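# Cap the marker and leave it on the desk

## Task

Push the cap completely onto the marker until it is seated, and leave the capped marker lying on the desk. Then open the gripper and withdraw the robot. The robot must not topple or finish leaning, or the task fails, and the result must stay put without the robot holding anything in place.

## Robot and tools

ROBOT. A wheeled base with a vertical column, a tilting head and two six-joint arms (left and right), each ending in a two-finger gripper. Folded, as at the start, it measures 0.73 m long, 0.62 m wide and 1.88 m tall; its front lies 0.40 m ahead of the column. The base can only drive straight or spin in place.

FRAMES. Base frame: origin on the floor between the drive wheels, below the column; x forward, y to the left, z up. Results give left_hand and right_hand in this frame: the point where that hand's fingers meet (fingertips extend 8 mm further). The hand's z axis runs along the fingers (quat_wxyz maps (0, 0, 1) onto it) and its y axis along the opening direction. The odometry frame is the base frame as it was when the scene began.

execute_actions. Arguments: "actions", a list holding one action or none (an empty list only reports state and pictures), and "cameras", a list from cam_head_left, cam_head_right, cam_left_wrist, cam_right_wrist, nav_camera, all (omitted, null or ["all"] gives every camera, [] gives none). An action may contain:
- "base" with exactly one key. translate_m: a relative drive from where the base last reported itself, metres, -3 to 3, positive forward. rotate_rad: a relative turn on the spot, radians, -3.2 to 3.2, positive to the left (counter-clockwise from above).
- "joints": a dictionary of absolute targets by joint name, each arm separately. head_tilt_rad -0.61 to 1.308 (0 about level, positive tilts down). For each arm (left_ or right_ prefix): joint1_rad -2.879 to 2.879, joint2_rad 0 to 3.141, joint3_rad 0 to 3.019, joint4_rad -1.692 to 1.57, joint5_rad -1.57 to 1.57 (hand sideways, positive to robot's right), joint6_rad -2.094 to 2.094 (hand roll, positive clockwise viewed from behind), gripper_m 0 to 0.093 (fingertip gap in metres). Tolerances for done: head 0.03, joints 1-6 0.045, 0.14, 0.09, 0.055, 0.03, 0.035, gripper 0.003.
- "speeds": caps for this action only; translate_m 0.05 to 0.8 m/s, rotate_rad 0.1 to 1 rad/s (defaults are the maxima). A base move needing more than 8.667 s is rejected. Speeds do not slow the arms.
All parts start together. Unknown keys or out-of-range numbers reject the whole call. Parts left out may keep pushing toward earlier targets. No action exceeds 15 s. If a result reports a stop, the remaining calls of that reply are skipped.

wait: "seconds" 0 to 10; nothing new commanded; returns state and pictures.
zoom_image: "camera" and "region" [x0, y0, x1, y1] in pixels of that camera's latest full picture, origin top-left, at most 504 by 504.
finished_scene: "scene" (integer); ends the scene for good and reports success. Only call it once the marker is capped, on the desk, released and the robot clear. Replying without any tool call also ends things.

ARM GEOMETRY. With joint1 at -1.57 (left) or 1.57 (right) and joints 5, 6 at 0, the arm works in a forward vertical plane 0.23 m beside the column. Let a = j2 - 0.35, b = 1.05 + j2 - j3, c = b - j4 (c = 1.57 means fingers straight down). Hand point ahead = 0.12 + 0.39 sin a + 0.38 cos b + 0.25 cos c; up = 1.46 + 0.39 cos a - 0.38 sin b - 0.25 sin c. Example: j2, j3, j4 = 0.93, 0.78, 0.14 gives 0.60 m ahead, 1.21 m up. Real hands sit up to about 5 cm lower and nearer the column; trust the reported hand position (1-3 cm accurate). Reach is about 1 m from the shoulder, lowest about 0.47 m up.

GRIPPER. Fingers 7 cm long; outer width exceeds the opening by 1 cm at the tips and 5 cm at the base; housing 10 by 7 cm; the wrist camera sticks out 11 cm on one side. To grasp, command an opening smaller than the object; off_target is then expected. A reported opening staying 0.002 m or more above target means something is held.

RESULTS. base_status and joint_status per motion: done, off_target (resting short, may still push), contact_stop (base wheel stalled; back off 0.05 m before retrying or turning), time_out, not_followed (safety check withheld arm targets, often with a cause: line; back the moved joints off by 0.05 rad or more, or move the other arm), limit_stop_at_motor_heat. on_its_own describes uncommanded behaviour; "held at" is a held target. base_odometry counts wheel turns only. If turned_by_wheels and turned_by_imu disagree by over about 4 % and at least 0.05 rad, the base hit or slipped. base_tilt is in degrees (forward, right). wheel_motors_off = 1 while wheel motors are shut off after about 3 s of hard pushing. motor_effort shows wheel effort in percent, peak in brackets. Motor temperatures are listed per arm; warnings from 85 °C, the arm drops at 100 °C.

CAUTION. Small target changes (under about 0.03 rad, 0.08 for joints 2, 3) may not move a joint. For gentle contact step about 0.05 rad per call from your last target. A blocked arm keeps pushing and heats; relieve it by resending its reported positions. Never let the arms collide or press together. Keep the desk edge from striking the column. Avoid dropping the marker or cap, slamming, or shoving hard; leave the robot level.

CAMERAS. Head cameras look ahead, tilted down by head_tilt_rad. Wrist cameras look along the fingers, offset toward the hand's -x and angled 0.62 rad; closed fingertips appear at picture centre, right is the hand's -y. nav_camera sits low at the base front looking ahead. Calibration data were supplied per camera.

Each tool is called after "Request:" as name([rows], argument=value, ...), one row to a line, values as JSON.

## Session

Request:
execute_actions(actions=[])

Scene clock: 0.00 s.
Motor temperatures (°C, as the motors report them): left_arm=[24 27 26 24 25 26] | right_arm=[23 26 24 22 24 23]
base_odometry: x=+0.000 y=+0.000 heading=+0.000 (m, m, rad; odometry frame)
turned_by_wheels: +0.000 (rad since the last result)
turned_by_imu: +0.000 (rad since the last result)
base_tilt: forward=-0.3 right=+0.7 (deg)
base_status: not commanded
joint_positions: head_tilt_rad=+0.869 left_joint1_rad=-1.603 left_joint2_rad=+0.911 left_joint3_rad=+0.400 left_joint4_rad=-0.900 left_joint5_rad=+0.010 left_joint6_rad=+0.106 left_gripper_m=+0.095 right_joint1_rad=+1.587 right_joint2_rad=+0.911 right_joint3_rad=+0.370 right_joint4_rad=-0.993 right_joint5_rad=-0.011 right_joint6_rad=-0.084 right_gripper_m=+0.095
joint_status: not commanded
wheel_motors_off: 0
motor_effort: left_wheel=+2 right_wheel=+3 (%)
left_hand: x=+0.1440 y=+0.2159 z=+1.2444 quat_wxyz=(+0.428, -0.059, -0.901, +0.036) (m; base frame)
right_hand: x=+0.1153 y=-0.2207 z=+1.2687 quat_wxyz=(+0.483, +0.041, -0.874, -0.029) (m; base frame)
pictures: cam_head_left, cam_head_right, cam_left_wrist, cam_right_wrist, nav_camera
camera_calibration (this result's frames):
cam_head_left: T_world_to_cam=[[-0.0550424, -0.996628, 0.0608446, -0.0433482], [-0.814475, 0.00956574, -0.58012, 0.936402], [0.577582, -0.0814876, -0.812255, 1.14189], [0, 0, 0, 1]] pos_world=[0.100756, 0.0408903, 1.47337]
cam_head_right: T_world_to_cam=[[-0.0795058, -0.992745, 0.0902047, -0.152787], [-0.811276, 0.0118587, -0.584543, 0.939242], [0.579232, -0.119655, -0.806333, 1.13316], [0, 0, 0, 1]] pos_world=[0.0934732, -0.0272277, 1.47652]
cam_left_wrist: T_world_to_cam=[[-0.0724271, -0.990515, 0.11677, 0.0780429], [-0.0474169, 0.120365, 0.991597, -1.25214], [-0.996246, 0.0662816, -0.0556848, 0.318938], [0, 0, 0, 1]] pos_world=[0.26402, 0.206876, 1.25026]
cam_right_wrist: T_world_to_cam=[[0.0428263, -0.994547, -0.0950861, -0.104074], [0.0728792, -0.09181, 0.993106, -1.2823], [-0.996421, -0.0494608, 0.0685499, 0.140485], [0, 0, 0, 1]] pos_world=[0.237892, -0.214286, 1.25393]
Images, in order (width x height): cam_head_left 896x504, cam_head_right 896x504, cam_left_wrist 896x504, cam_right_wrist 896x504, nav_camera 896x504.

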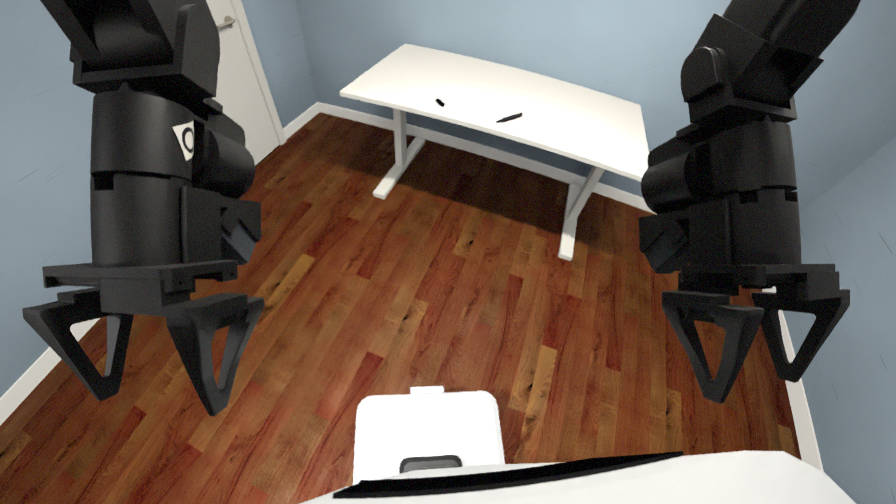

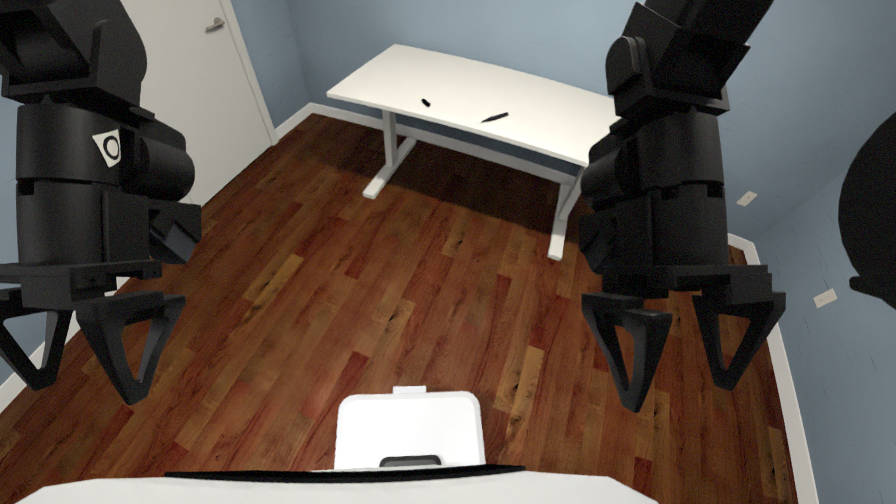

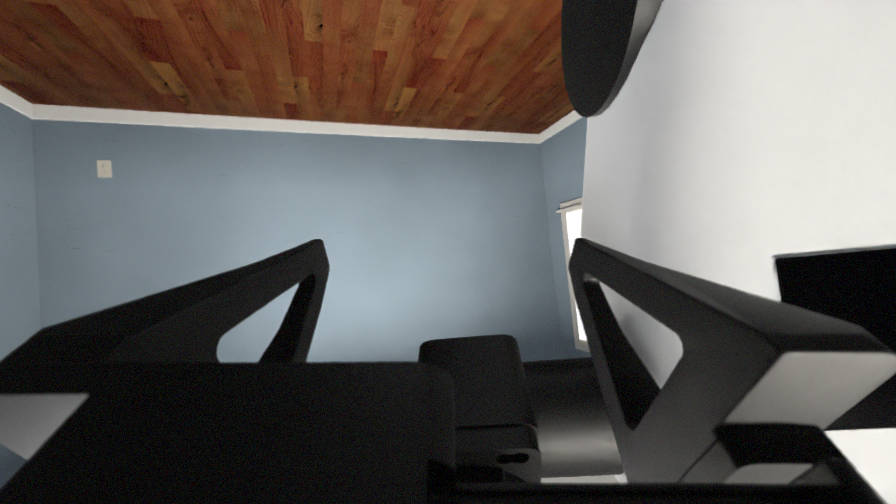

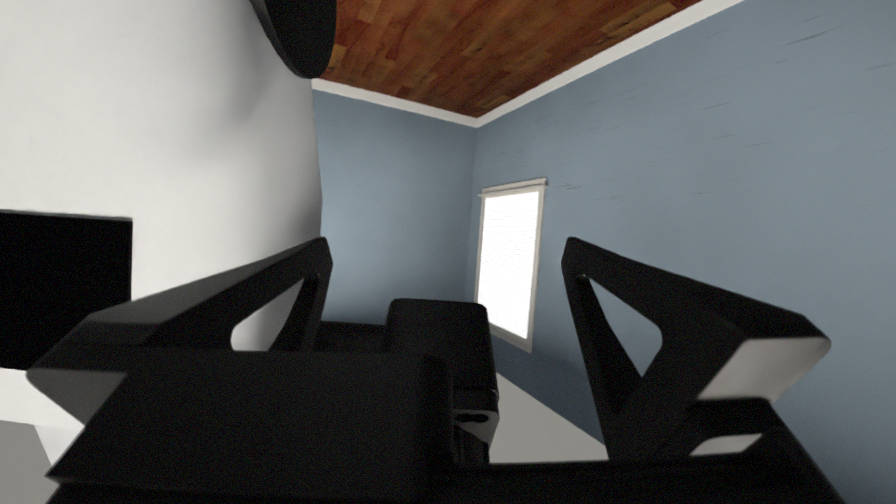

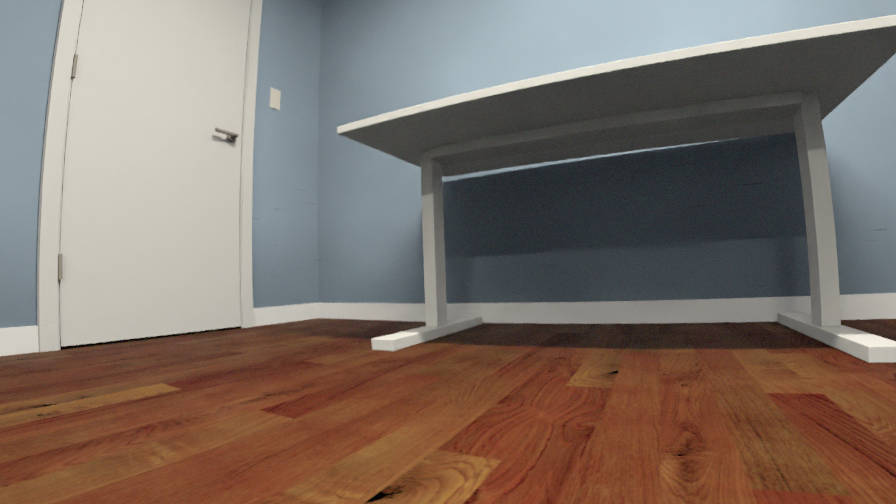

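Request:
execute_actions([
  {"base":{"rotate_rad":-0.41},"joints":{"head_tilt_rad":1.05,"left_joint1_rad":-1.571,"left_joint2_rad":1.75,"left_joint3_rad":1.12,"left_joint4_rad":0.14,"left_joint5_rad":0,"left_joint6_rad":0}},
], cameras=[])

Request:
execute_actions([
  {"base":{"translate_m":0.92}},
], cameras=["cam_head_right","cam_left_wrist"])

Scene clock: 11.63 s.
Motor temperatures (°C, as the motors report them): left_arm=[24 27 26 24 25 26] | right_arm=[23 26 24 22 24 23]
base_odometry: x=+0.000 y=+0.000 heading=-0.409 (m, m, rad; odometry frame)
turned_by_wheels: -0.409 (rad since the last result)
turned_by_imu: -0.407 (rad since the last result)
base_tilt: forward=-0.4 right=+0.7 (deg)
base_status: done
joint_positions: head_tilt_rad=+1.049 left_joint1_rad=-1.572 left_joint2_rad=+1.751 left_joint3_rad=+1.123 left_joint4_rad=+0.129 left_joint5_rad=+0.001 left_joint6_rad=+0.010 left_gripper_m=+0.095 right_joint1_rad=+1.587 right_joint2_rad=+0.911 right_joint3_rad=+0.370 right_joint4_rad=-0.993 right_joint5_rad=-0.011 right_joint6_rad=-0.084 right_gripper_m=+0.095
joint_status: all done
wheel_motors_off: 0
motor_effort: left_wheel=+2(43) right_wheel=-1(37) (%)
left_hand: x=+0.4695 y=+0.2233 z=+0.8941 quat_wxyz=(-0.012, -0.006, -1.000, +0.001) (m; base frame)
right_hand: x=+0.1153 y=-0.2207 z=+1.2687 quat_wxyz=(+0.483, +0.041, -0.874, -0.029) (m; base frame)
pictures: none
No camera images: the call's "cameras" was empty. Leave "cameras" out to get every camera's image.

Scene clock: 14.73 s.
Motor temperatures (°C, as the motors report them): left_arm=[24 27 26 24 25 26] | right_arm=[23 26 24 22 24 23]
base_odometry: x=+0.844 y=-0.366 heading=-0.409 (m, m, rad; odometry frame)
turned_by_wheels: +0.000 (rad since the last result)
turned_by_imu: -0.001 (rad since the last result)
base_tilt: forward=-0.5 right=+0.6 (deg)
base_status: done
joint_positions: head_tilt_rad=+1.050 left_joint1_rad=-1.572 left_joint2_rad=+1.751 left_joint3_rad=+1.124 left_joint4_rad=+0.130 left_joint5_rad=+0.001 left_joint6_rad=+0.010 left_gripper_m=+0.095 right_joint1_rad=+1.587 right_joint2_rad=+0.911 right_joint3_rad=+0.373 right_joint4_rad=-0.993 right_joint5_rad=-0.011 right_joint6_rad=-0.084 right_gripper_m=+0.095
joint_status: not commanded
wheel_motors_off: 0
motor_effort: left_wheel=+0(50) right_wheel=+0(47) (%)
left_hand: x=+0.4710 y=+0.2233 z=+0.8942 quat_wxyz=(-0.014, -0.006, -1.000, +0.001) (m; base frame)
right_hand: x=+0.1167 y=-0.2207 z=+1.2681 quat_wxyz=(+0.481, +0.041, -0.875, -0.029) (m; base frame)
pictures: cam_head_right, cam_left_wrist
camera_calibration (this result's frames):
cam_head_right: T_world_to_cam=[[-0.0619734, -0.992745, 0.103041, -0.173431], [-0.90323, 0.0118587, -0.428992, 0.704292], [0.424658, -0.119655, -0.897412, 1.28115], [0, 0, 0, 1]] pos_world=[0.0813379, -0.0272277, 1.46973]
cam_left_wrist: T_world_to_cam=[[-0.00948368, -0.999942, 0.00516591, 0.222236], [-0.822654, 0.0107389, 0.56844, -0.122302], [-0.568463, 0.00114115, -0.822708, 1.1236], [0, 0, 0, 1]] pos_world=[0.540221, 0.222254, 0.99277]
Images, in order (width x height): cam_head_right 896x504, cam_left_wrist 896x504.

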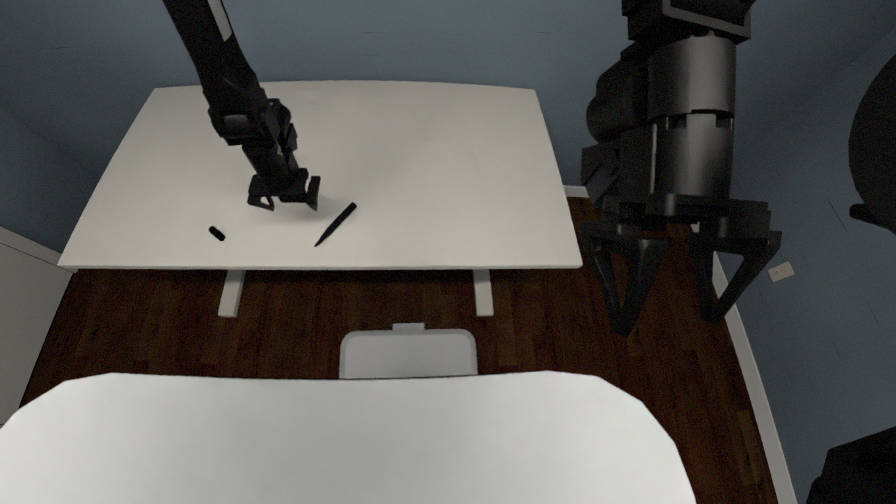

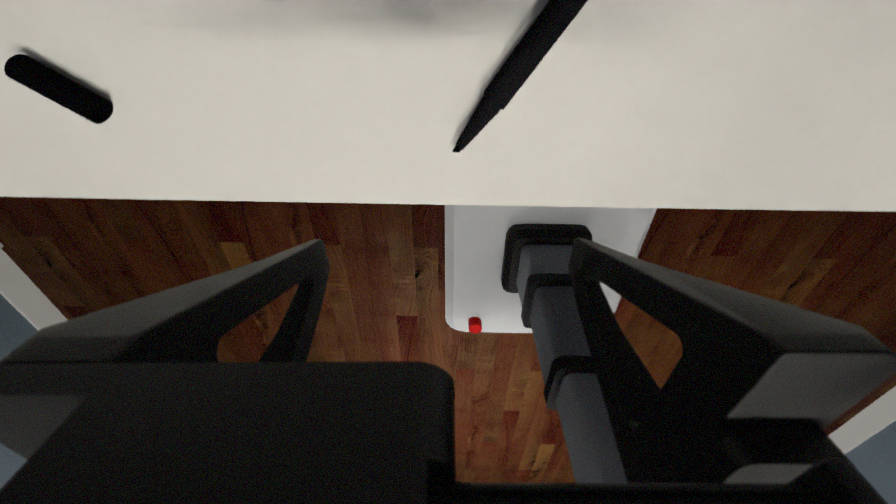

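Request:
zoom_image(camera="cam_left_wrist", region=[0,30,140,140])

Request:
zoom_image(camera="cam_head_right", region=[190,190,370,270])

Region (0, 30, 140, 140) of cam_left_wrist's 896x504 image, scaled by 3.600, with more detail than that image has; it fills the top 396 rows of this view, and the rest is white.

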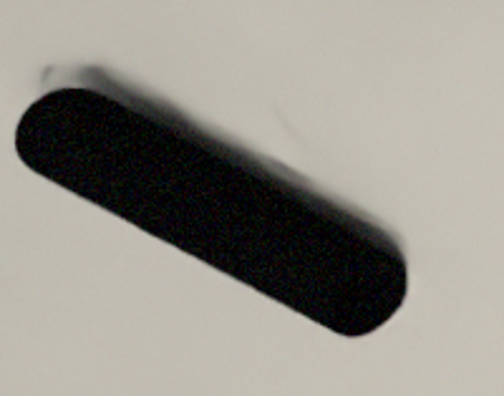

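Region (190, 190, 370, 270) of cam_head_right's 896x504 image, scaled by 2.800, with more detail than that image has.

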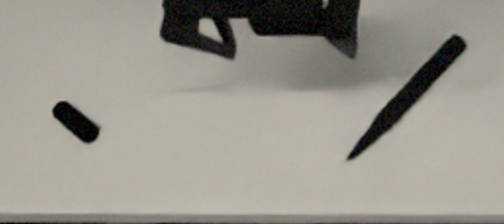

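Request:
execute_actions([
  {"base":{"rotate_rad":0.453},"joints":{"left_gripper_m":0.06,"left_joint6_rad":-0.45}},
], cameras=[])

Request:
execute_actions([
  {"base":{"translate_m":0.16},"joints":{"left_joint2_rad":2.08,"left_joint3_rad":1.81,"left_joint4_rad":-0.55}},
], cameras=["cam_head_left","cam_left_wrist"])

Scene clock: 44.97 s.
Motor temperatures (°C, as the motors report them): left_arm=[24 28 26 24 25 26] | right_arm=[23 26 24 22 24 23]
base_odometry: x=+0.844 y=-0.366 heading=+0.043 (m, m, rad; odometry frame)
turned_by_wheels: +0.452 (rad since the last result)
turned_by_imu: +0.455 (rad since the last result)
base_tilt: forward=-0.4 right=+0.7 (deg)
base_status: done
joint_positions: head_tilt_rad=+1.050 left_joint1_rad=-1.571 left_joint2_rad=+1.751 left_joint3_rad=+1.124 left_joint4_rad=+0.130 left_joint5_rad=+0.001 left_joint6_rad=-0.439 left_gripper_m=+0.060 right_joint1_rad=+1.587 right_joint2_rad=+0.911 right_joint3_rad=+0.373 right_joint4_rad=-0.993 right_joint5_rad=-0.011 right_joint6_rad=-0.084 right_gripper_m=+0.095
joint_status: all done
wheel_motors_off: 0
motor_effort: left_wheel=-1(41) right_wheel=+0(34) (%)
left_hand: x=+0.4710 y=+0.2244 z=+0.8942 quat_wxyz=(-0.013, +0.218, -0.976, +0.004) (m; base frame)
right_hand: x=+0.1167 y=-0.2207 z=+1.2681 quat_wxyz=(+0.481, +0.041, -0.875, -0.029) (m; base frame)
pictures: none
No camera images: the call's "cameras" was empty. Leave "cameras" out to get every camera's image.

Scene clock: 46.63 s.
Motor temperatures (°C, as the motors report them): left_arm=[24 28 26 24 25 26] | right_arm=[23 26 24 22 24 23]
base_odometry: x=+1.004 y=-0.359 heading=+0.044 (m, m, rad; odometry frame)
turned_by_wheels: +0.001 (rad since the last result)
turned_by_imu: +0.001 (rad since the last result)
base_tilt: forward=-0.3 right=+0.8 (deg)
base_status: done
joint_positions: head_tilt_rad=+1.050 left_joint1_rad=-1.571 left_joint2_rad=+2.063 left_joint3_rad=+1.810 left_joint4_rad=-0.538 left_joint5_rad=+0.001 left_joint6_rad=-0.439 left_gripper_m=+0.060 right_joint1_rad=+1.587 right_joint2_rad=+0.911 right_joint3_rad=+0.372 right_joint4_rad=-0.993 right_joint5_rad=-0.011 right_joint6_rad=-0.084 right_gripper_m=+0.095
joint_status: all done
wheel_motors_off: 0
motor_effort: left_wheel=+1(45) right_wheel=-1(51) (%)
left_hand: x=+0.5414 y=+0.2244 z=+0.7949 quat_wxyz=(+0.130, +0.216, -0.967, -0.028) (m; base frame)
right_hand: x=+0.1161 y=-0.2207 z=+1.2683 quat_wxyz=(+0.482, +0.041, -0.875, -0.029) (m; base frame)
pictures: cam_head_left, cam_left_wrist
camera_calibration (this result's frames):
cam_head_left: T_world_to_cam=[[-0.0431815, -0.996628, 0.0697645, -0.0576779], [-0.905653, 0.00956574, -0.423911, 0.700399], [0.421814, -0.0814876, -0.903013, 1.28944], [0, 0, 0, 1]] pos_world=[0.0879228, 0.0408903, 1.46531]
cam_left_wrist: T_world_to_cam=[[0.412537, -0.904406, -0.108913, 0.06523], [-0.547871, -0.341855, 0.763526, -0.232658], [-0.727771, -0.255312, -0.636526, 1.07772], [0, 0, 0, 1]] pos_world=[0.629956, 0.254614, 0.870741]
Images, in order (width x height): cam_head_left 896x504, cam_left_wrist 896x504.

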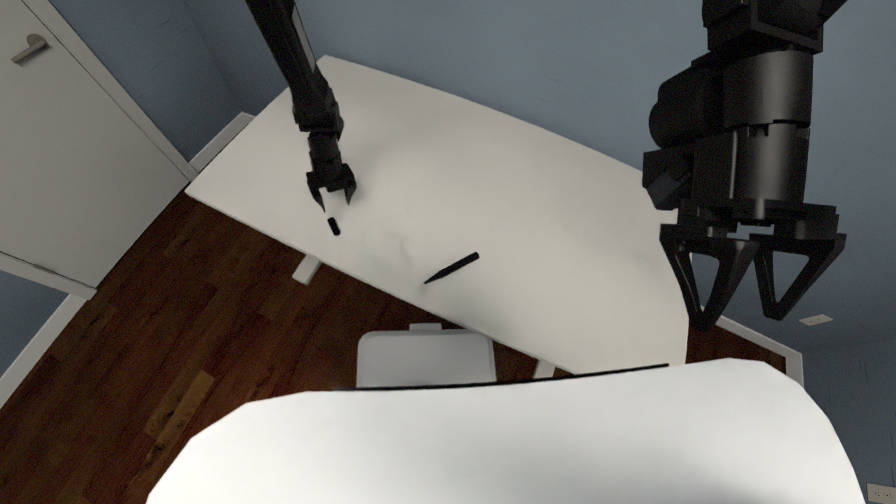

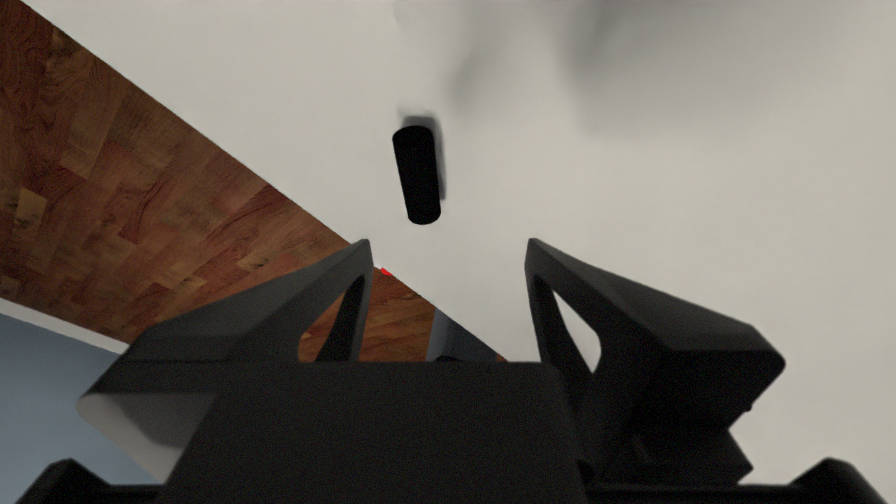

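Request:
execute_actions([
  {"base":{"rotate_rad":0.025},"joints":{"left_joint2_rad":2.19,"left_joint3_rad":1.92,"left_joint6_rad":-0.5}},
], cameras=["cam_left_wrist"])

Request:
zoom_image(camera="cam_left_wrist", region=[380,120,520,300])

Scene clock: 54.33 s.
Motor temperatures (°C, as the motors report them): left_arm=[24 28 26 24 25 26] | right_arm=[23 26 24 22 24 23]
base_odometry: x=+1.004 y=-0.359 heading=+0.067 (m, m, rad; odometry frame)
turned_by_wheels: +0.023 (rad since the last result)
turned_by_imu: +0.024 (rad since the last result)
base_tilt: forward=-0.3 right=+0.7 (deg)
base_status: done
joint_positions: head_tilt_rad=+1.050 left_joint1_rad=-1.568 left_joint2_rad=+2.191 left_joint3_rad=+1.914 left_joint4_rad=-0.540 left_joint5_rad=+0.001 left_joint6_rad=-0.489 left_gripper_m=+0.060 right_joint1_rad=+1.587 right_joint2_rad=+0.911 right_joint3_rad=+0.372 right_joint4_rad=-0.993 right_joint5_rad=-0.011 right_joint6_rad=-0.084 right_gripper_m=+0.095
joint_status: all done
wheel_motors_off: 0
motor_effort: left_wheel=-1(40) right_wheel=+1(42) (%)
left_hand: x=+0.5162 y=+0.2269 z=+0.7463 quat_wxyz=(+0.142, +0.240, -0.960, -0.036) (m; base frame)
right_hand: x=+0.1161 y=-0.2207 z=+1.2683 quat_wxyz=(+0.482, +0.041, -0.875, -0.029) (m; base frame)
pictures: cam_left_wrist
camera_calibration (this result's frames):
cam_left_wrist: T_world_to_cam=[[0.453277, -0.8811, -0.134921, 0.0657384], [-0.509875, -0.380448, 0.771548, -0.225371], [-0.731141, -0.280932, -0.621699, 1.02559], [0, 0, 0, 1]] pos_world=[0.605144, 0.260302, 0.820363]
Images, in order (width x height): cam_left_wrist 896x504.

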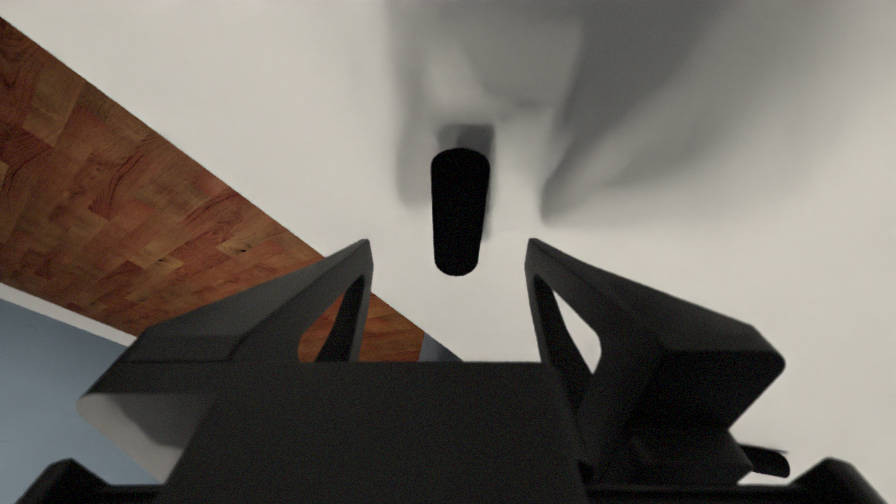

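Region (380, 120, 520, 300) of cam_left_wrist's 896x504 image, scaled by 2.800, with more detail than that image has.

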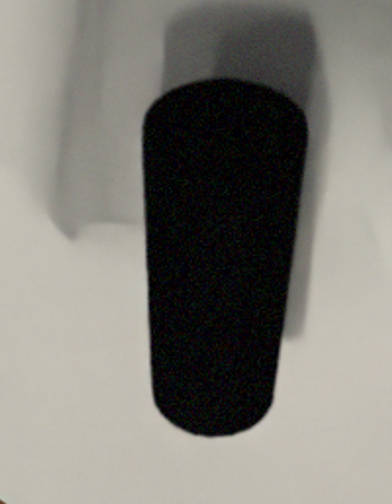

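Request:
execute_actions([
  {"joints":{"left_joint2_rad":2.255,"left_joint3_rad":1.985,"left_gripper_m":0.042}},
], cameras=["cam_left_wrist"])

Request:
execute_actions([
  {"joints":{"left_gripper_m":0}},
], cameras=["cam_left_wrist"])

Scene clock: 59.77 s.
Motor temperatures (°C, as the motors report them): left_arm=[24 29 26 24 25 26] | right_arm=[23 26 24 22 24 23]
base_odometry: x=+1.004 y=-0.359 heading=+0.067 (m, m, rad; odometry frame)
turned_by_wheels: +0.000 (rad since the last result)
turned_by_imu: +0.001 (rad since the last result)
base_tilt: forward=-0.3 right=+0.6 (deg)
base_status: not commanded
joint_positions: head_tilt_rad=+1.050 left_joint1_rad=-1.568 left_joint2_rad=+2.235 left_joint3_rad=+1.982 left_joint4_rad=-0.541 left_joint5_rad=+0.001 left_joint6_rad=-0.489 left_gripper_m=+0.042 right_joint1_rad=+1.587 right_joint2_rad=+0.911 right_joint3_rad=+0.372 right_joint4_rad=-0.993 right_joint5_rad=-0.011 right_joint6_rad=-0.084 right_gripper_m=+0.095
joint_status: all done
wheel_motors_off: 0
motor_effort: left_wheel=-2(2) right_wheel=+2(2) (%)
left_hand: x=+0.5258 y=+0.2270 z=+0.7311 quat_wxyz=(+0.131, +0.241, -0.961, -0.033) (m; base frame)
right_hand: x=+0.1161 y=-0.2207 z=+1.2683 quat_wxyz=(+0.482, +0.041, -0.875, -0.029) (m; base frame)
pictures: cam_left_wrist
camera_calibration (this result's frames):
cam_left_wrist: T_world_to_cam=[[0.456238, -0.881124, -0.12437, 0.0501071], [-0.527713, -0.380443, 0.759462, -0.190487], [-0.716496, -0.280863, -0.638553, 1.02779], [0, 0, 0, 1]] pos_world=[0.613026, 0.260351, 0.8072]
Images, in order (width x height): cam_left_wrist 896x504.

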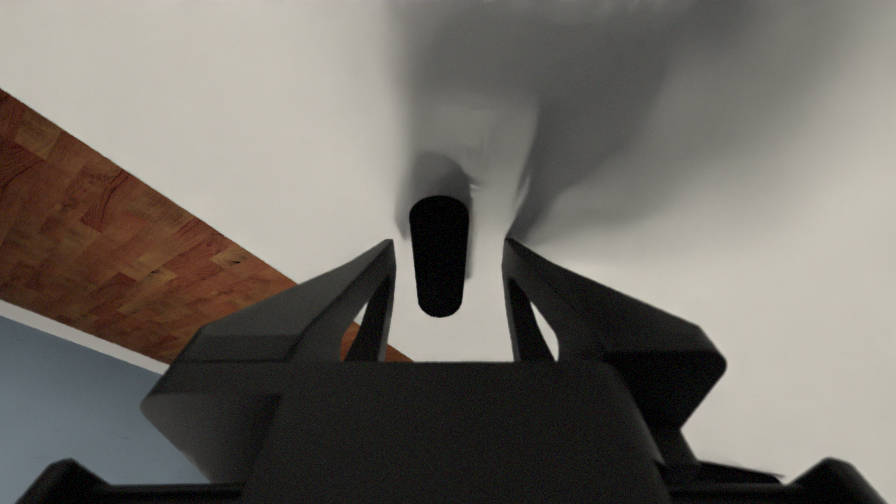

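Scene clock: 60.33 s.
Motor temperatures (°C, as the motors report them): left_arm=[24 29 26 24 25 26] | right_arm=[23 26 24 22 24 23]
base_odometry: x=+1.004 y=-0.359 heading=+0.067 (m, m, rad; odometry frame)
turned_by_wheels: +0.000 (rad since the last result)
turned_by_imu: +0.000 (rad since the last result)
base_tilt: forward=-0.4 right=+0.7 (deg)
base_status: not commanded
joint_positions: head_tilt_rad=+1.050 left_joint1_rad=-1.568 left_joint2_rad=+2.235 left_joint3_rad=+1.982 left_joint4_rad=-0.541 left_joint5_rad=+0.001 left_joint6_rad=-0.489 left_gripper_m=+0.018 right_joint1_rad=+1.587 right_joint2_rad=+0.911 right_joint3_rad=+0.372 right_joint4_rad=-0.993 right_joint5_rad=-0.011 right_joint6_rad=-0.084 right_gripper_m=+0.095
joint_status: left_gripper_m off_target (ended at +0.018, target +0.000)
wheel_motors_off: 0
motor_effort: left_wheel=-2(2) right_wheel=+2(2) (%)
left_hand: x=+0.5255 y=+0.2270 z=+0.7309 quat_wxyz=(+0.131, +0.241, -0.961, -0.033) (m; base frame)
right_hand: x=+0.1161 y=-0.2207 z=+1.2683 quat_wxyz=(+0.482, +0.041, -0.875, -0.029) (m; base frame)
pictures: cam_left_wrist
camera_calibration (this result's frames):
cam_left_wrist: T_world_to_cam=[[0.456191, -0.881123, -0.124544, 0.0503655], [-0.527423, -0.380443, 0.759663, -0.190816], [-0.716739, -0.280864, -0.638279, 1.02743], [0, 0, 0, 1]] pos_world=[0.612779, 0.260351, 0.807013]
Images, in order (width x height): cam_left_wrist 896x504.

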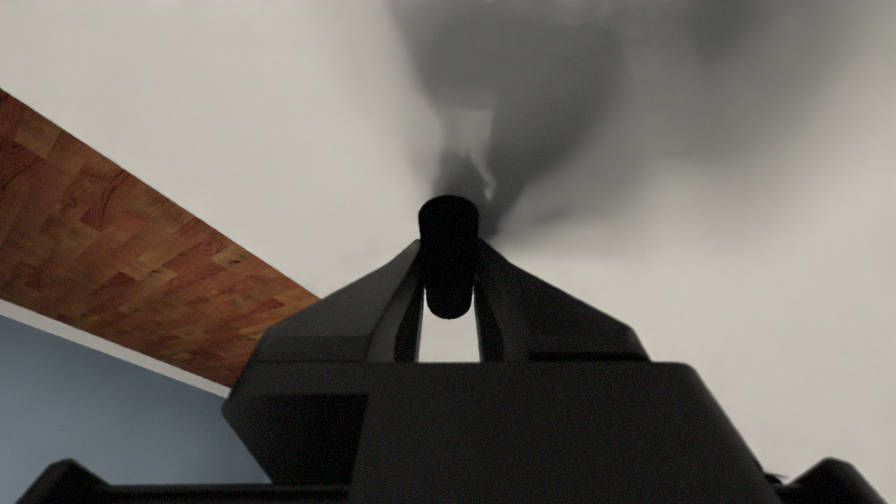

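Request:
execute_actions([
  {"joints":{"left_joint2_rad":2.05,"left_joint3_rad":1.85}},
], cameras=[])

Request:
execute_actions([
  {"joints":{"left_joint4_rad":1.29,"left_joint6_rad":0}},
], cameras=["cam_left_wrist"])

Request:
execute_actions([
  {"joints":{"left_joint2_rad":2.49,"left_joint3_rad":2.03,"left_joint4_rad":1.27}},
], cameras=["cam_left_wrist"])

Request:
zoom_image(camera="cam_left_wrist", region=[400,180,500,280])

Scene clock: 73.47 s.
Motor temperatures (°C, as the motors report them): left_arm=[24 29 26 24 25 26] | right_arm=[23 26 24 22 24 23]
base_odometry: x=+1.004 y=-0.359 heading=+0.067 (m, m, rad; odometry frame)
turned_by_wheels: +0.000 (rad since the last result)
turned_by_imu: +0.001 (rad since the last result)
base_tilt: forward=-0.4 right=+0.6 (deg)
base_status: not commanded
joint_positions: head_tilt_rad=+1.050 left_joint1_rad=-1.568 left_joint2_rad=+2.034 left_joint3_rad=+1.850 left_joint4_rad=-0.546 left_joint5_rad=+0.001 left_joint6_rad=-0.489 left_gripper_m=+0.018 right_joint1_rad=+1.587 right_joint2_rad=+0.911 right_joint3_rad=+0.372 right_joint4_rad=-0.993 right_joint5_rad=-0.011 right_joint6_rad=-0.084 right_gripper_m=+0.095
joint_status: all done
wheel_motors_off: 0
motor_effort: left_wheel=-2(2) right_wheel=+2(2) (%)
left_hand: x=+0.5822 y=+0.2268 z=+0.8103 quat_wxyz=(+0.100, +0.242, -0.965, -0.026) (m; base frame)
right_hand: x=+0.1161 y=-0.2207 z=+1.2683 quat_wxyz=(+0.482, +0.041, -0.875, -0.029) (m; base frame)
pictures: none
No camera images: the call's "cameras" was empty. Leave "cameras" out to get every camera's image.

Scene clock: 75.30 s.
Motor temperatures (°C, as the motors report them): left_arm=[24 29 26 24 25 26] | right_arm=[23 26 24 22 24 23]
base_odometry: x=+1.004 y=-0.359 heading=+0.067 (m, m, rad; odometry frame)
turned_by_wheels: +0.000 (rad since the last result)
turned_by_imu: +0.001 (rad since the last result)
base_tilt: forward=-0.4 right=+0.7 (deg)
base_status: not commanded
joint_positions: head_tilt_rad=+1.050 left_joint1_rad=-1.568 left_joint2_rad=+2.034 left_joint3_rad=+1.848 left_joint4_rad=+1.271 left_joint5_rad=+0.001 left_joint6_rad=-0.011 left_gripper_m=+0.018 right_joint1_rad=+1.587 right_joint2_rad=+0.911 right_joint3_rad=+0.372 right_joint4_rad=-0.993 right_joint5_rad=-0.011 right_joint6_rad=-0.084 right_gripper_m=+0.095
joint_status: all done
wheel_motors_off: 0
motor_effort: left_wheel=-2(2) right_wheel=+3(2) (%)
left_hand: x=+0.8784 y=+0.2266 z=+1.0599 quat_wxyz=(-0.720, +0.003, -0.694, +0.003) (m; base frame)
right_hand: x=+0.1161 y=-0.2207 z=+1.2683 quat_wxyz=(+0.482, +0.041, -0.875, -0.029) (m; base frame)
pictures: cam_left_wrist
camera_calibration (this result's frames):
cam_left_wrist: T_world_to_cam=[[-0.00307578, -0.999947, 0.0098078, 0.218009], [-0.56018, -0.0064016, -0.828346, 1.37234], [0.828365, -0.00804194, -0.560131, -0.0116664], [0, 0, 0, 1]] pos_world=[0.779093, 0.226689, 1.1281]
Images, in order (width x height): cam_left_wrist 896x504.

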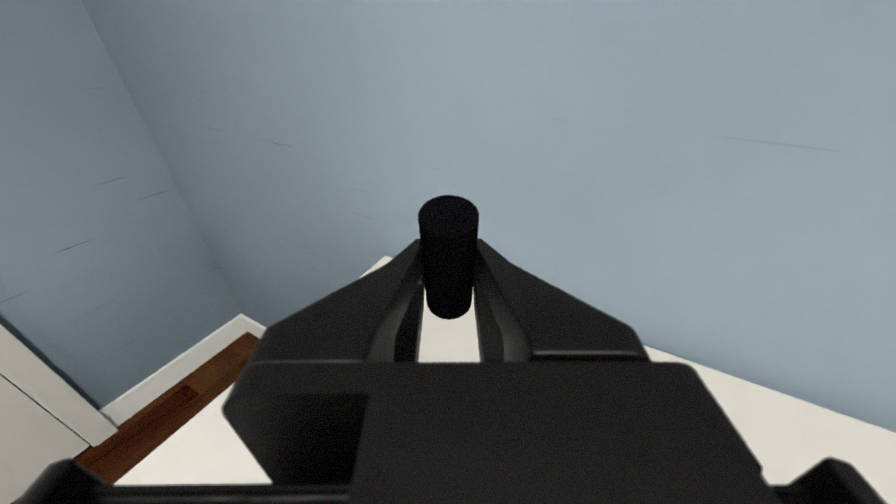

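Scene clock: 76.97 s.
Motor temperatures (°C, as the motors report them): left_arm=[24 29 26 24 25 26] | right_arm=[23 26 24 22 24 23]
base_odometry: x=+1.004 y=-0.359 heading=+0.067 (m, m, rad; odometry frame)
turned_by_wheels: +0.000 (rad since the last result)
turned_by_imu: +0.001 (rad since the last result)
base_tilt: forward=-0.4 right=+0.7 (deg)
base_status: not commanded
joint_positions: head_tilt_rad=+1.050 left_joint1_rad=-1.568 left_joint2_rad=+2.484 left_joint3_rad=+2.028 left_joint4_rad=+1.271 left_joint5_rad=+0.001 left_joint6_rad=-0.011 left_gripper_m=+0.018 right_joint1_rad=+1.587 right_joint2_rad=+0.911 right_joint3_rad=+0.372 right_joint4_rad=-0.993 right_joint5_rad=-0.011 right_joint6_rad=-0.084 right_gripper_m=+0.095
joint_status: all done
wheel_motors_off: 0
motor_effort: left_wheel=-2(3) right_wheel=+3(3) (%)
left_hand: x=+0.7136 y=+0.2271 z=+0.8118 quat_wxyz=(-0.620, +0.004, -0.784, +0.002) (m; base frame)
right_hand: x=+0.1161 y=-0.2207 z=+1.2683 quat_wxyz=(+0.482, +0.041, -0.875, -0.029) (m; base frame)
pictures: cam_left_wrist
camera_calibration (this result's frames):
cam_left_wrist: T_world_to_cam=[[0.000437892, -0.999944, 0.0105944, 0.217206], [-0.76088, -0.00720779, -0.648853, 1.07223], [0.648893, -0.00777693, -0.76084, 0.276807], [0, 0, 0, 1]] pos_world=[0.636127, 0.227075, 0.904026]
Images, in order (width x height): cam_left_wrist 896x504.

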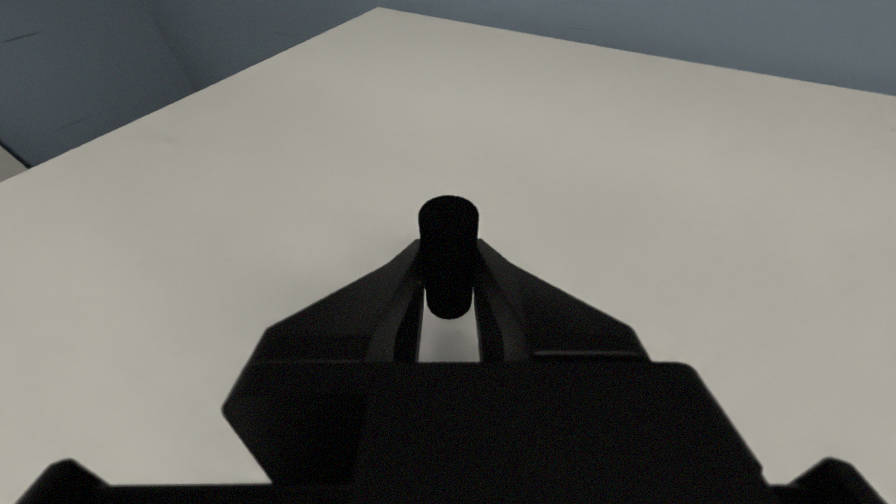

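Region (400, 180, 500, 280) of cam_left_wrist's 896x504 image, scaled by 5.040, with more detail than that image has.

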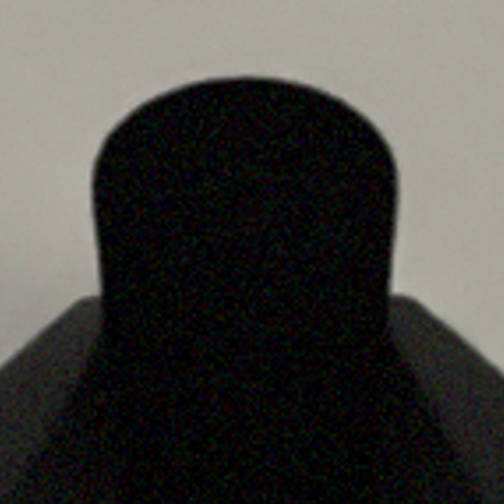

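Request:
execute_actions([
  {"base":{"translate_m":-0.15},"joints":{"left_joint2_rad":2.0,"left_joint3_rad":1.67,"left_joint4_rad":1.32,"right_joint1_rad":1.571,"right_joint2_rad":1.75,"right_joint3_rad":1.12,"right_joint4_rad":0.1,"right_joint5_rad":0,"right_joint6_rad":-1.76,"right_gripper_m":0.07}},
], cameras=[])

Request:
execute_actions([
  {"base":{"rotate_rad":0.27},"joints":{"right_joint2_rad":2.01,"right_joint3_rad":1.48,"right_joint4_rad":0.02}},
], cameras=["cam_head_right","cam_right_wrist","cam_left_wrist"])

Scene clock: 92.63 s.
Motor temperatures (°C, as the motors report them): left_arm=[24 29 26 24 25 26] | right_arm=[23 26 24 22 24 23]
base_odometry: x=+0.854 y=-0.369 heading=+0.068 (m, m, rad; odometry frame)
turned_by_wheels: +0.001 (rad since the last result)
turned_by_imu: +0.003 (rad since the last result)
base_tilt: forward=-0.2 right=+0.6 (deg)
base_status: done
joint_positions: head_tilt_rad=+1.051 left_joint1_rad=-1.568 left_joint2_rad=+1.988 left_joint3_rad=+1.667 left_joint4_rad=+1.308 left_joint5_rad=+0.001 left_joint6_rad=-0.011 left_gripper_m=+0.018 right_joint1_rad=+1.578 right_joint2_rad=+1.760 right_joint3_rad=+1.114 right_joint4_rad=+0.090 right_joint5_rad=-0.002 right_joint6_rad=-1.747 right_gripper_m=+0.070
joint_status: all done
wheel_motors_off: 0
motor_effort: left_wheel=-1(53) right_wheel=-2(29) (%)
left_hand: x=+0.8301 y=+0.2263 z=+1.0398 quat_wxyz=(-0.686, +0.003, -0.728, +0.003) (m; base frame)
right_hand: x=+0.4492 y=-0.2204 z=+0.8913 quat_wxyz=(+0.007, +0.768, -0.641, -0.015) (m; base frame)
pictures: none
No camera images: the call's "cameras" was empty. Leave "cameras" out to get every camera's image.

Scene clock: 94.10 s.
Motor temperatures (°C, as the motors report them): left_arm=[24 29 26 24 25 26] | right_arm=[23 26 24 22 24 23]
base_odometry: x=+0.854 y=-0.370 heading=+0.337 (m, m, rad; odometry frame)
turned_by_wheels: +0.269 (rad since the last result)
turned_by_imu: +0.269 (rad since the last result)
base_tilt: forward=-0.2 right=+0.6 (deg)
base_status: done
joint_positions: head_tilt_rad=+1.051 left_joint1_rad=-1.566 left_joint2_rad=+1.988 left_joint3_rad=+1.667 left_joint4_rad=+1.308 left_joint5_rad=+0.001 left_joint6_rad=-0.011 left_gripper_m=+0.018 right_joint1_rad=+1.572 right_joint2_rad=+2.018 right_joint3_rad=+1.479 right_joint4_rad=+0.029 right_joint5_rad=-0.001 right_joint6_rad=-1.747 right_gripper_m=+0.070
joint_status: all done
wheel_motors_off: 0
motor_effort: left_wheel=+0(35) right_wheel=+1(51) (%)
left_hand: x=+0.8301 y=+0.2277 z=+1.0398 quat_wxyz=(-0.686, +0.003, -0.728, +0.002) (m; base frame)
right_hand: x=+0.5044 y=-0.2242 z=+0.7898 quat_wxyz=(-0.005, +0.767, -0.642, +0.005) (m; base frame)
pictures: cam_head_right, cam_left_wrist, cam_right_wrist
camera_calibration (this result's frames):
cam_head_right: T_world_to_cam=[[-0.0618859, -0.992745, 0.103093, -0.173516], [-0.903594, 0.0118587, -0.428226, 0.703129], [0.423896, -0.119655, -0.897772, 1.28175], [0, 0, 0, 1]] pos_world=[0.0812783, -0.0272277, 1.4697]
cam_left_wrist: T_world_to_cam=[[-0.00106337, -0.99996, 0.00888149, 0.218453], [-0.638563, -0.00615592, -0.769545, 1.33259], [0.769569, -0.0064897, -0.638531, 0.147096], [0, 0, 0, 1]] pos_world=[0.737971, 0.227603, 1.11747]
cam_right_wrist: T_world_to_cam=[[0.983712, 0.179367, 0.0117363, -0.465526], [0.137761, -0.794252, 0.591764, -0.708617], [0.115465, -0.580509, -0.806026, 0.571619], [0, 0, 0, 1]] pos_world=[0.489562, -0.14749, 0.885538]
Images, in order (width x height): cam_head_right 896x504, cam_left_wrist 896x504, cam_right_wrist 896x504.

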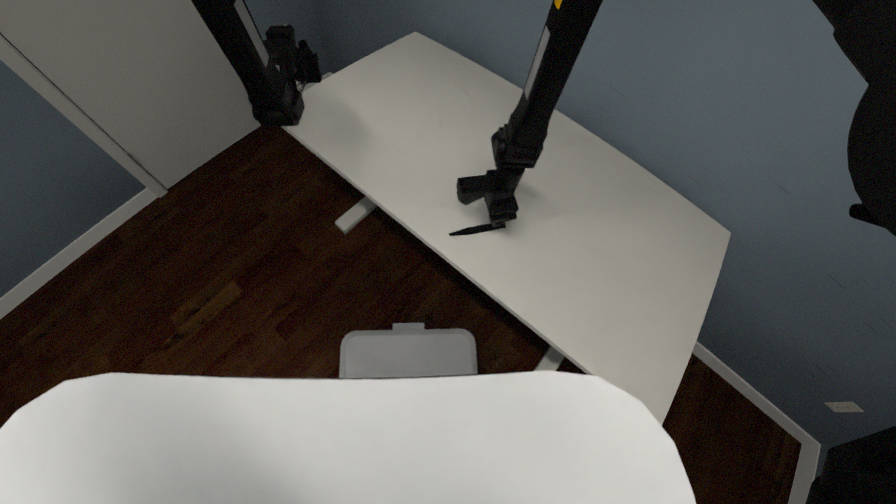

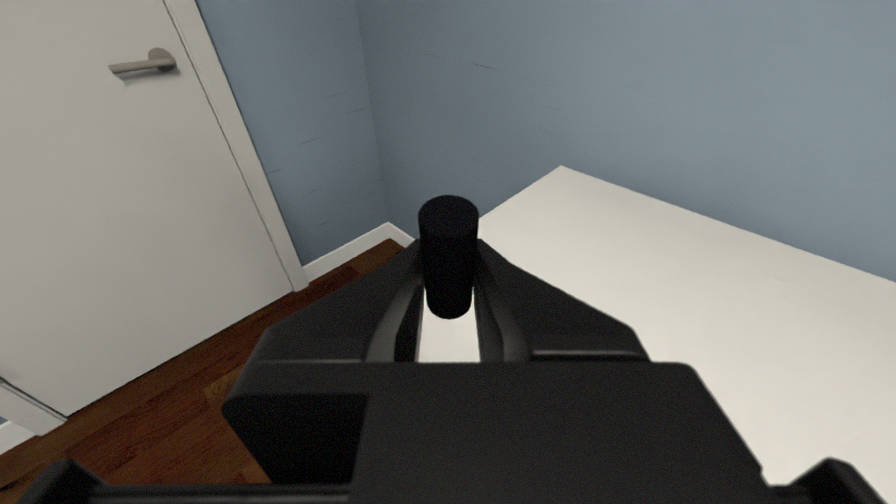

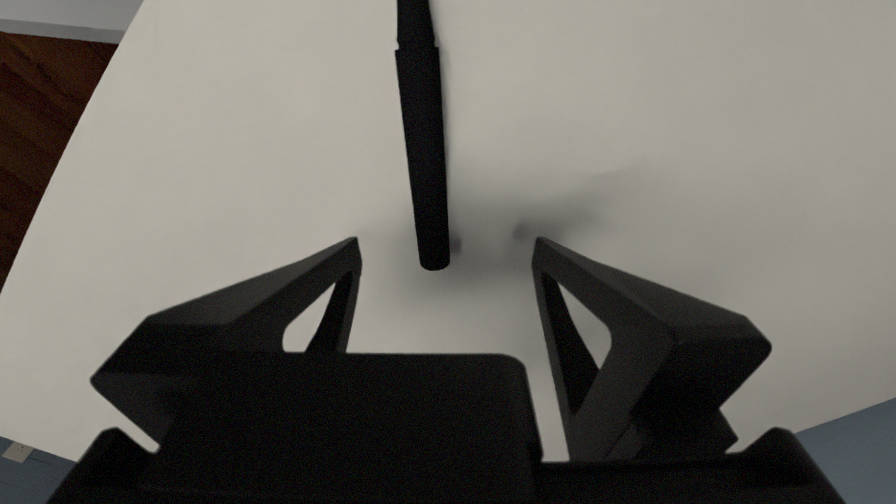

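Request:
execute_actions([
  {"base":{"rotate_rad":0.05},"joints":{"right_joint2_rad":2.09,"right_joint3_rad":1.53}},
], cameras=[])

Request:
execute_actions([
  {"joints":{"right_joint2_rad":2.175,"right_joint3_rad":1.605,"right_joint4_rad":0.05}},
], cameras=["cam_right_wrist"])

Scene clock: 104.67 s.
Motor temperatures (°C, as the motors report them): left_arm=[24 30 26 24 25 26] | right_arm=[23 27 24 22 24 23]
base_odometry: x=+0.854 y=-0.370 heading=+0.387 (m, m, rad; odometry frame)
turned_by_wheels: +0.049 (rad since the last result)
turned_by_imu: +0.051 (rad since the last result)
base_tilt: forward=-0.4 right=+0.6 (deg)
base_status: done
joint_positions: head_tilt_rad=+1.051 left_joint1_rad=-1.567 left_joint2_rad=+1.988 left_joint3_rad=+1.667 left_joint4_rad=+1.308 left_joint5_rad=+0.001 left_joint6_rad=-0.011 left_gripper_m=+0.018 right_joint1_rad=+1.575 right_joint2_rad=+2.078 right_joint3_rad=+1.533 right_joint4_rad=+0.029 right_joint5_rad=-0.001 right_joint6_rad=-1.747 right_gripper_m=+0.070
joint_status: all done
wheel_motors_off: 0
motor_effort: left_wheel=+0(25) right_wheel=+1(37) (%)
left_hand: x=+0.8301 y=+0.2272 z=+1.0398 quat_wxyz=(-0.686, +0.003, -0.728, +0.002) (m; base frame)
right_hand: x=+0.4973 y=-0.2220 z=+0.7667 quat_wxyz=(-0.004, +0.767, -0.641, +0.002) (m; base frame)
pictures: none
No camera images: the call's "cameras" was empty. Leave "cameras" out to get every camera's image.

Scene clock: 105.47 s.
Motor temperatures (°C, as the motors report them): left_arm=[24 30 26 24 25 26] | right_arm=[23 27 24 22 24 23]
base_odometry: x=+0.854 y=-0.370 heading=+0.387 (m, m, rad; odometry frame)
turned_by_wheels: +0.000 (rad since the last result)
turned_by_imu: +0.000 (rad since the last result)
base_tilt: forward=-0.4 right=+0.5 (deg)
base_status: not commanded
joint_positions: head_tilt_rad=+1.051 left_joint1_rad=-1.567 left_joint2_rad=+1.988 left_joint3_rad=+1.667 left_joint4_rad=+1.308 left_joint5_rad=+0.001 left_joint6_rad=-0.011 left_gripper_m=+0.018 right_joint1_rad=+1.575 right_joint2_rad=+2.172 right_joint3_rad=+1.606 right_joint4_rad=+0.042 right_joint5_rad=-0.001 right_joint6_rad=-1.747 right_gripper_m=+0.070
joint_status: all done
wheel_motors_off: 0
motor_effort: left_wheel=+0(1) right_wheel=+3(3) (%)
left_hand: x=+0.8301 y=+0.2272 z=+1.0398 quat_wxyz=(-0.686, +0.003, -0.728, +0.002) (m; base frame)
right_hand: x=+0.4801 y=-0.2219 z=+0.7316 quat_wxyz=(-0.002, +0.767, -0.641, -0.001) (m; base frame)
pictures: cam_right_wrist
camera_calibration (this result's frames):
cam_right_wrist: T_world_to_cam=[[0.983536, 0.180701, -0.00173446, -0.431076], [0.147174, -0.79541, 0.587931, -0.671017], [0.10486, -0.578507, -0.808909, 0.536503], [0, 0, 0, 1]] pos_world=[0.466477, -0.145467, 0.827746]
Images, in order (width x height): cam_right_wrist 896x504.

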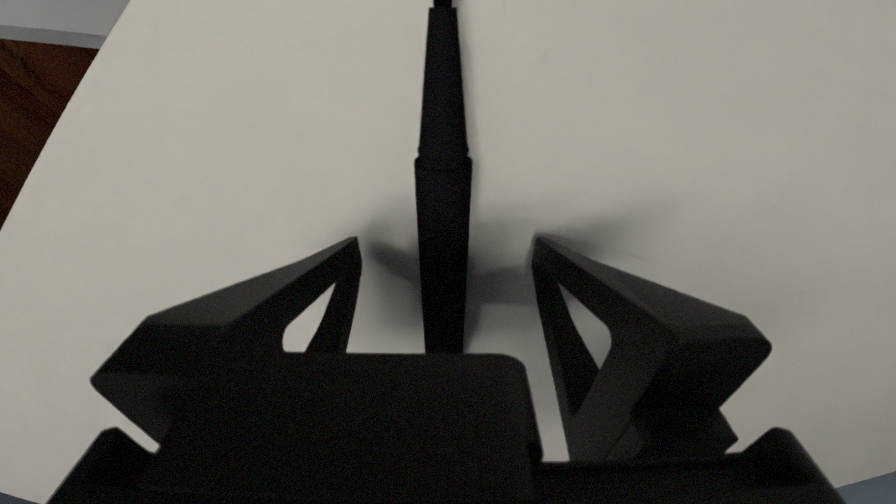

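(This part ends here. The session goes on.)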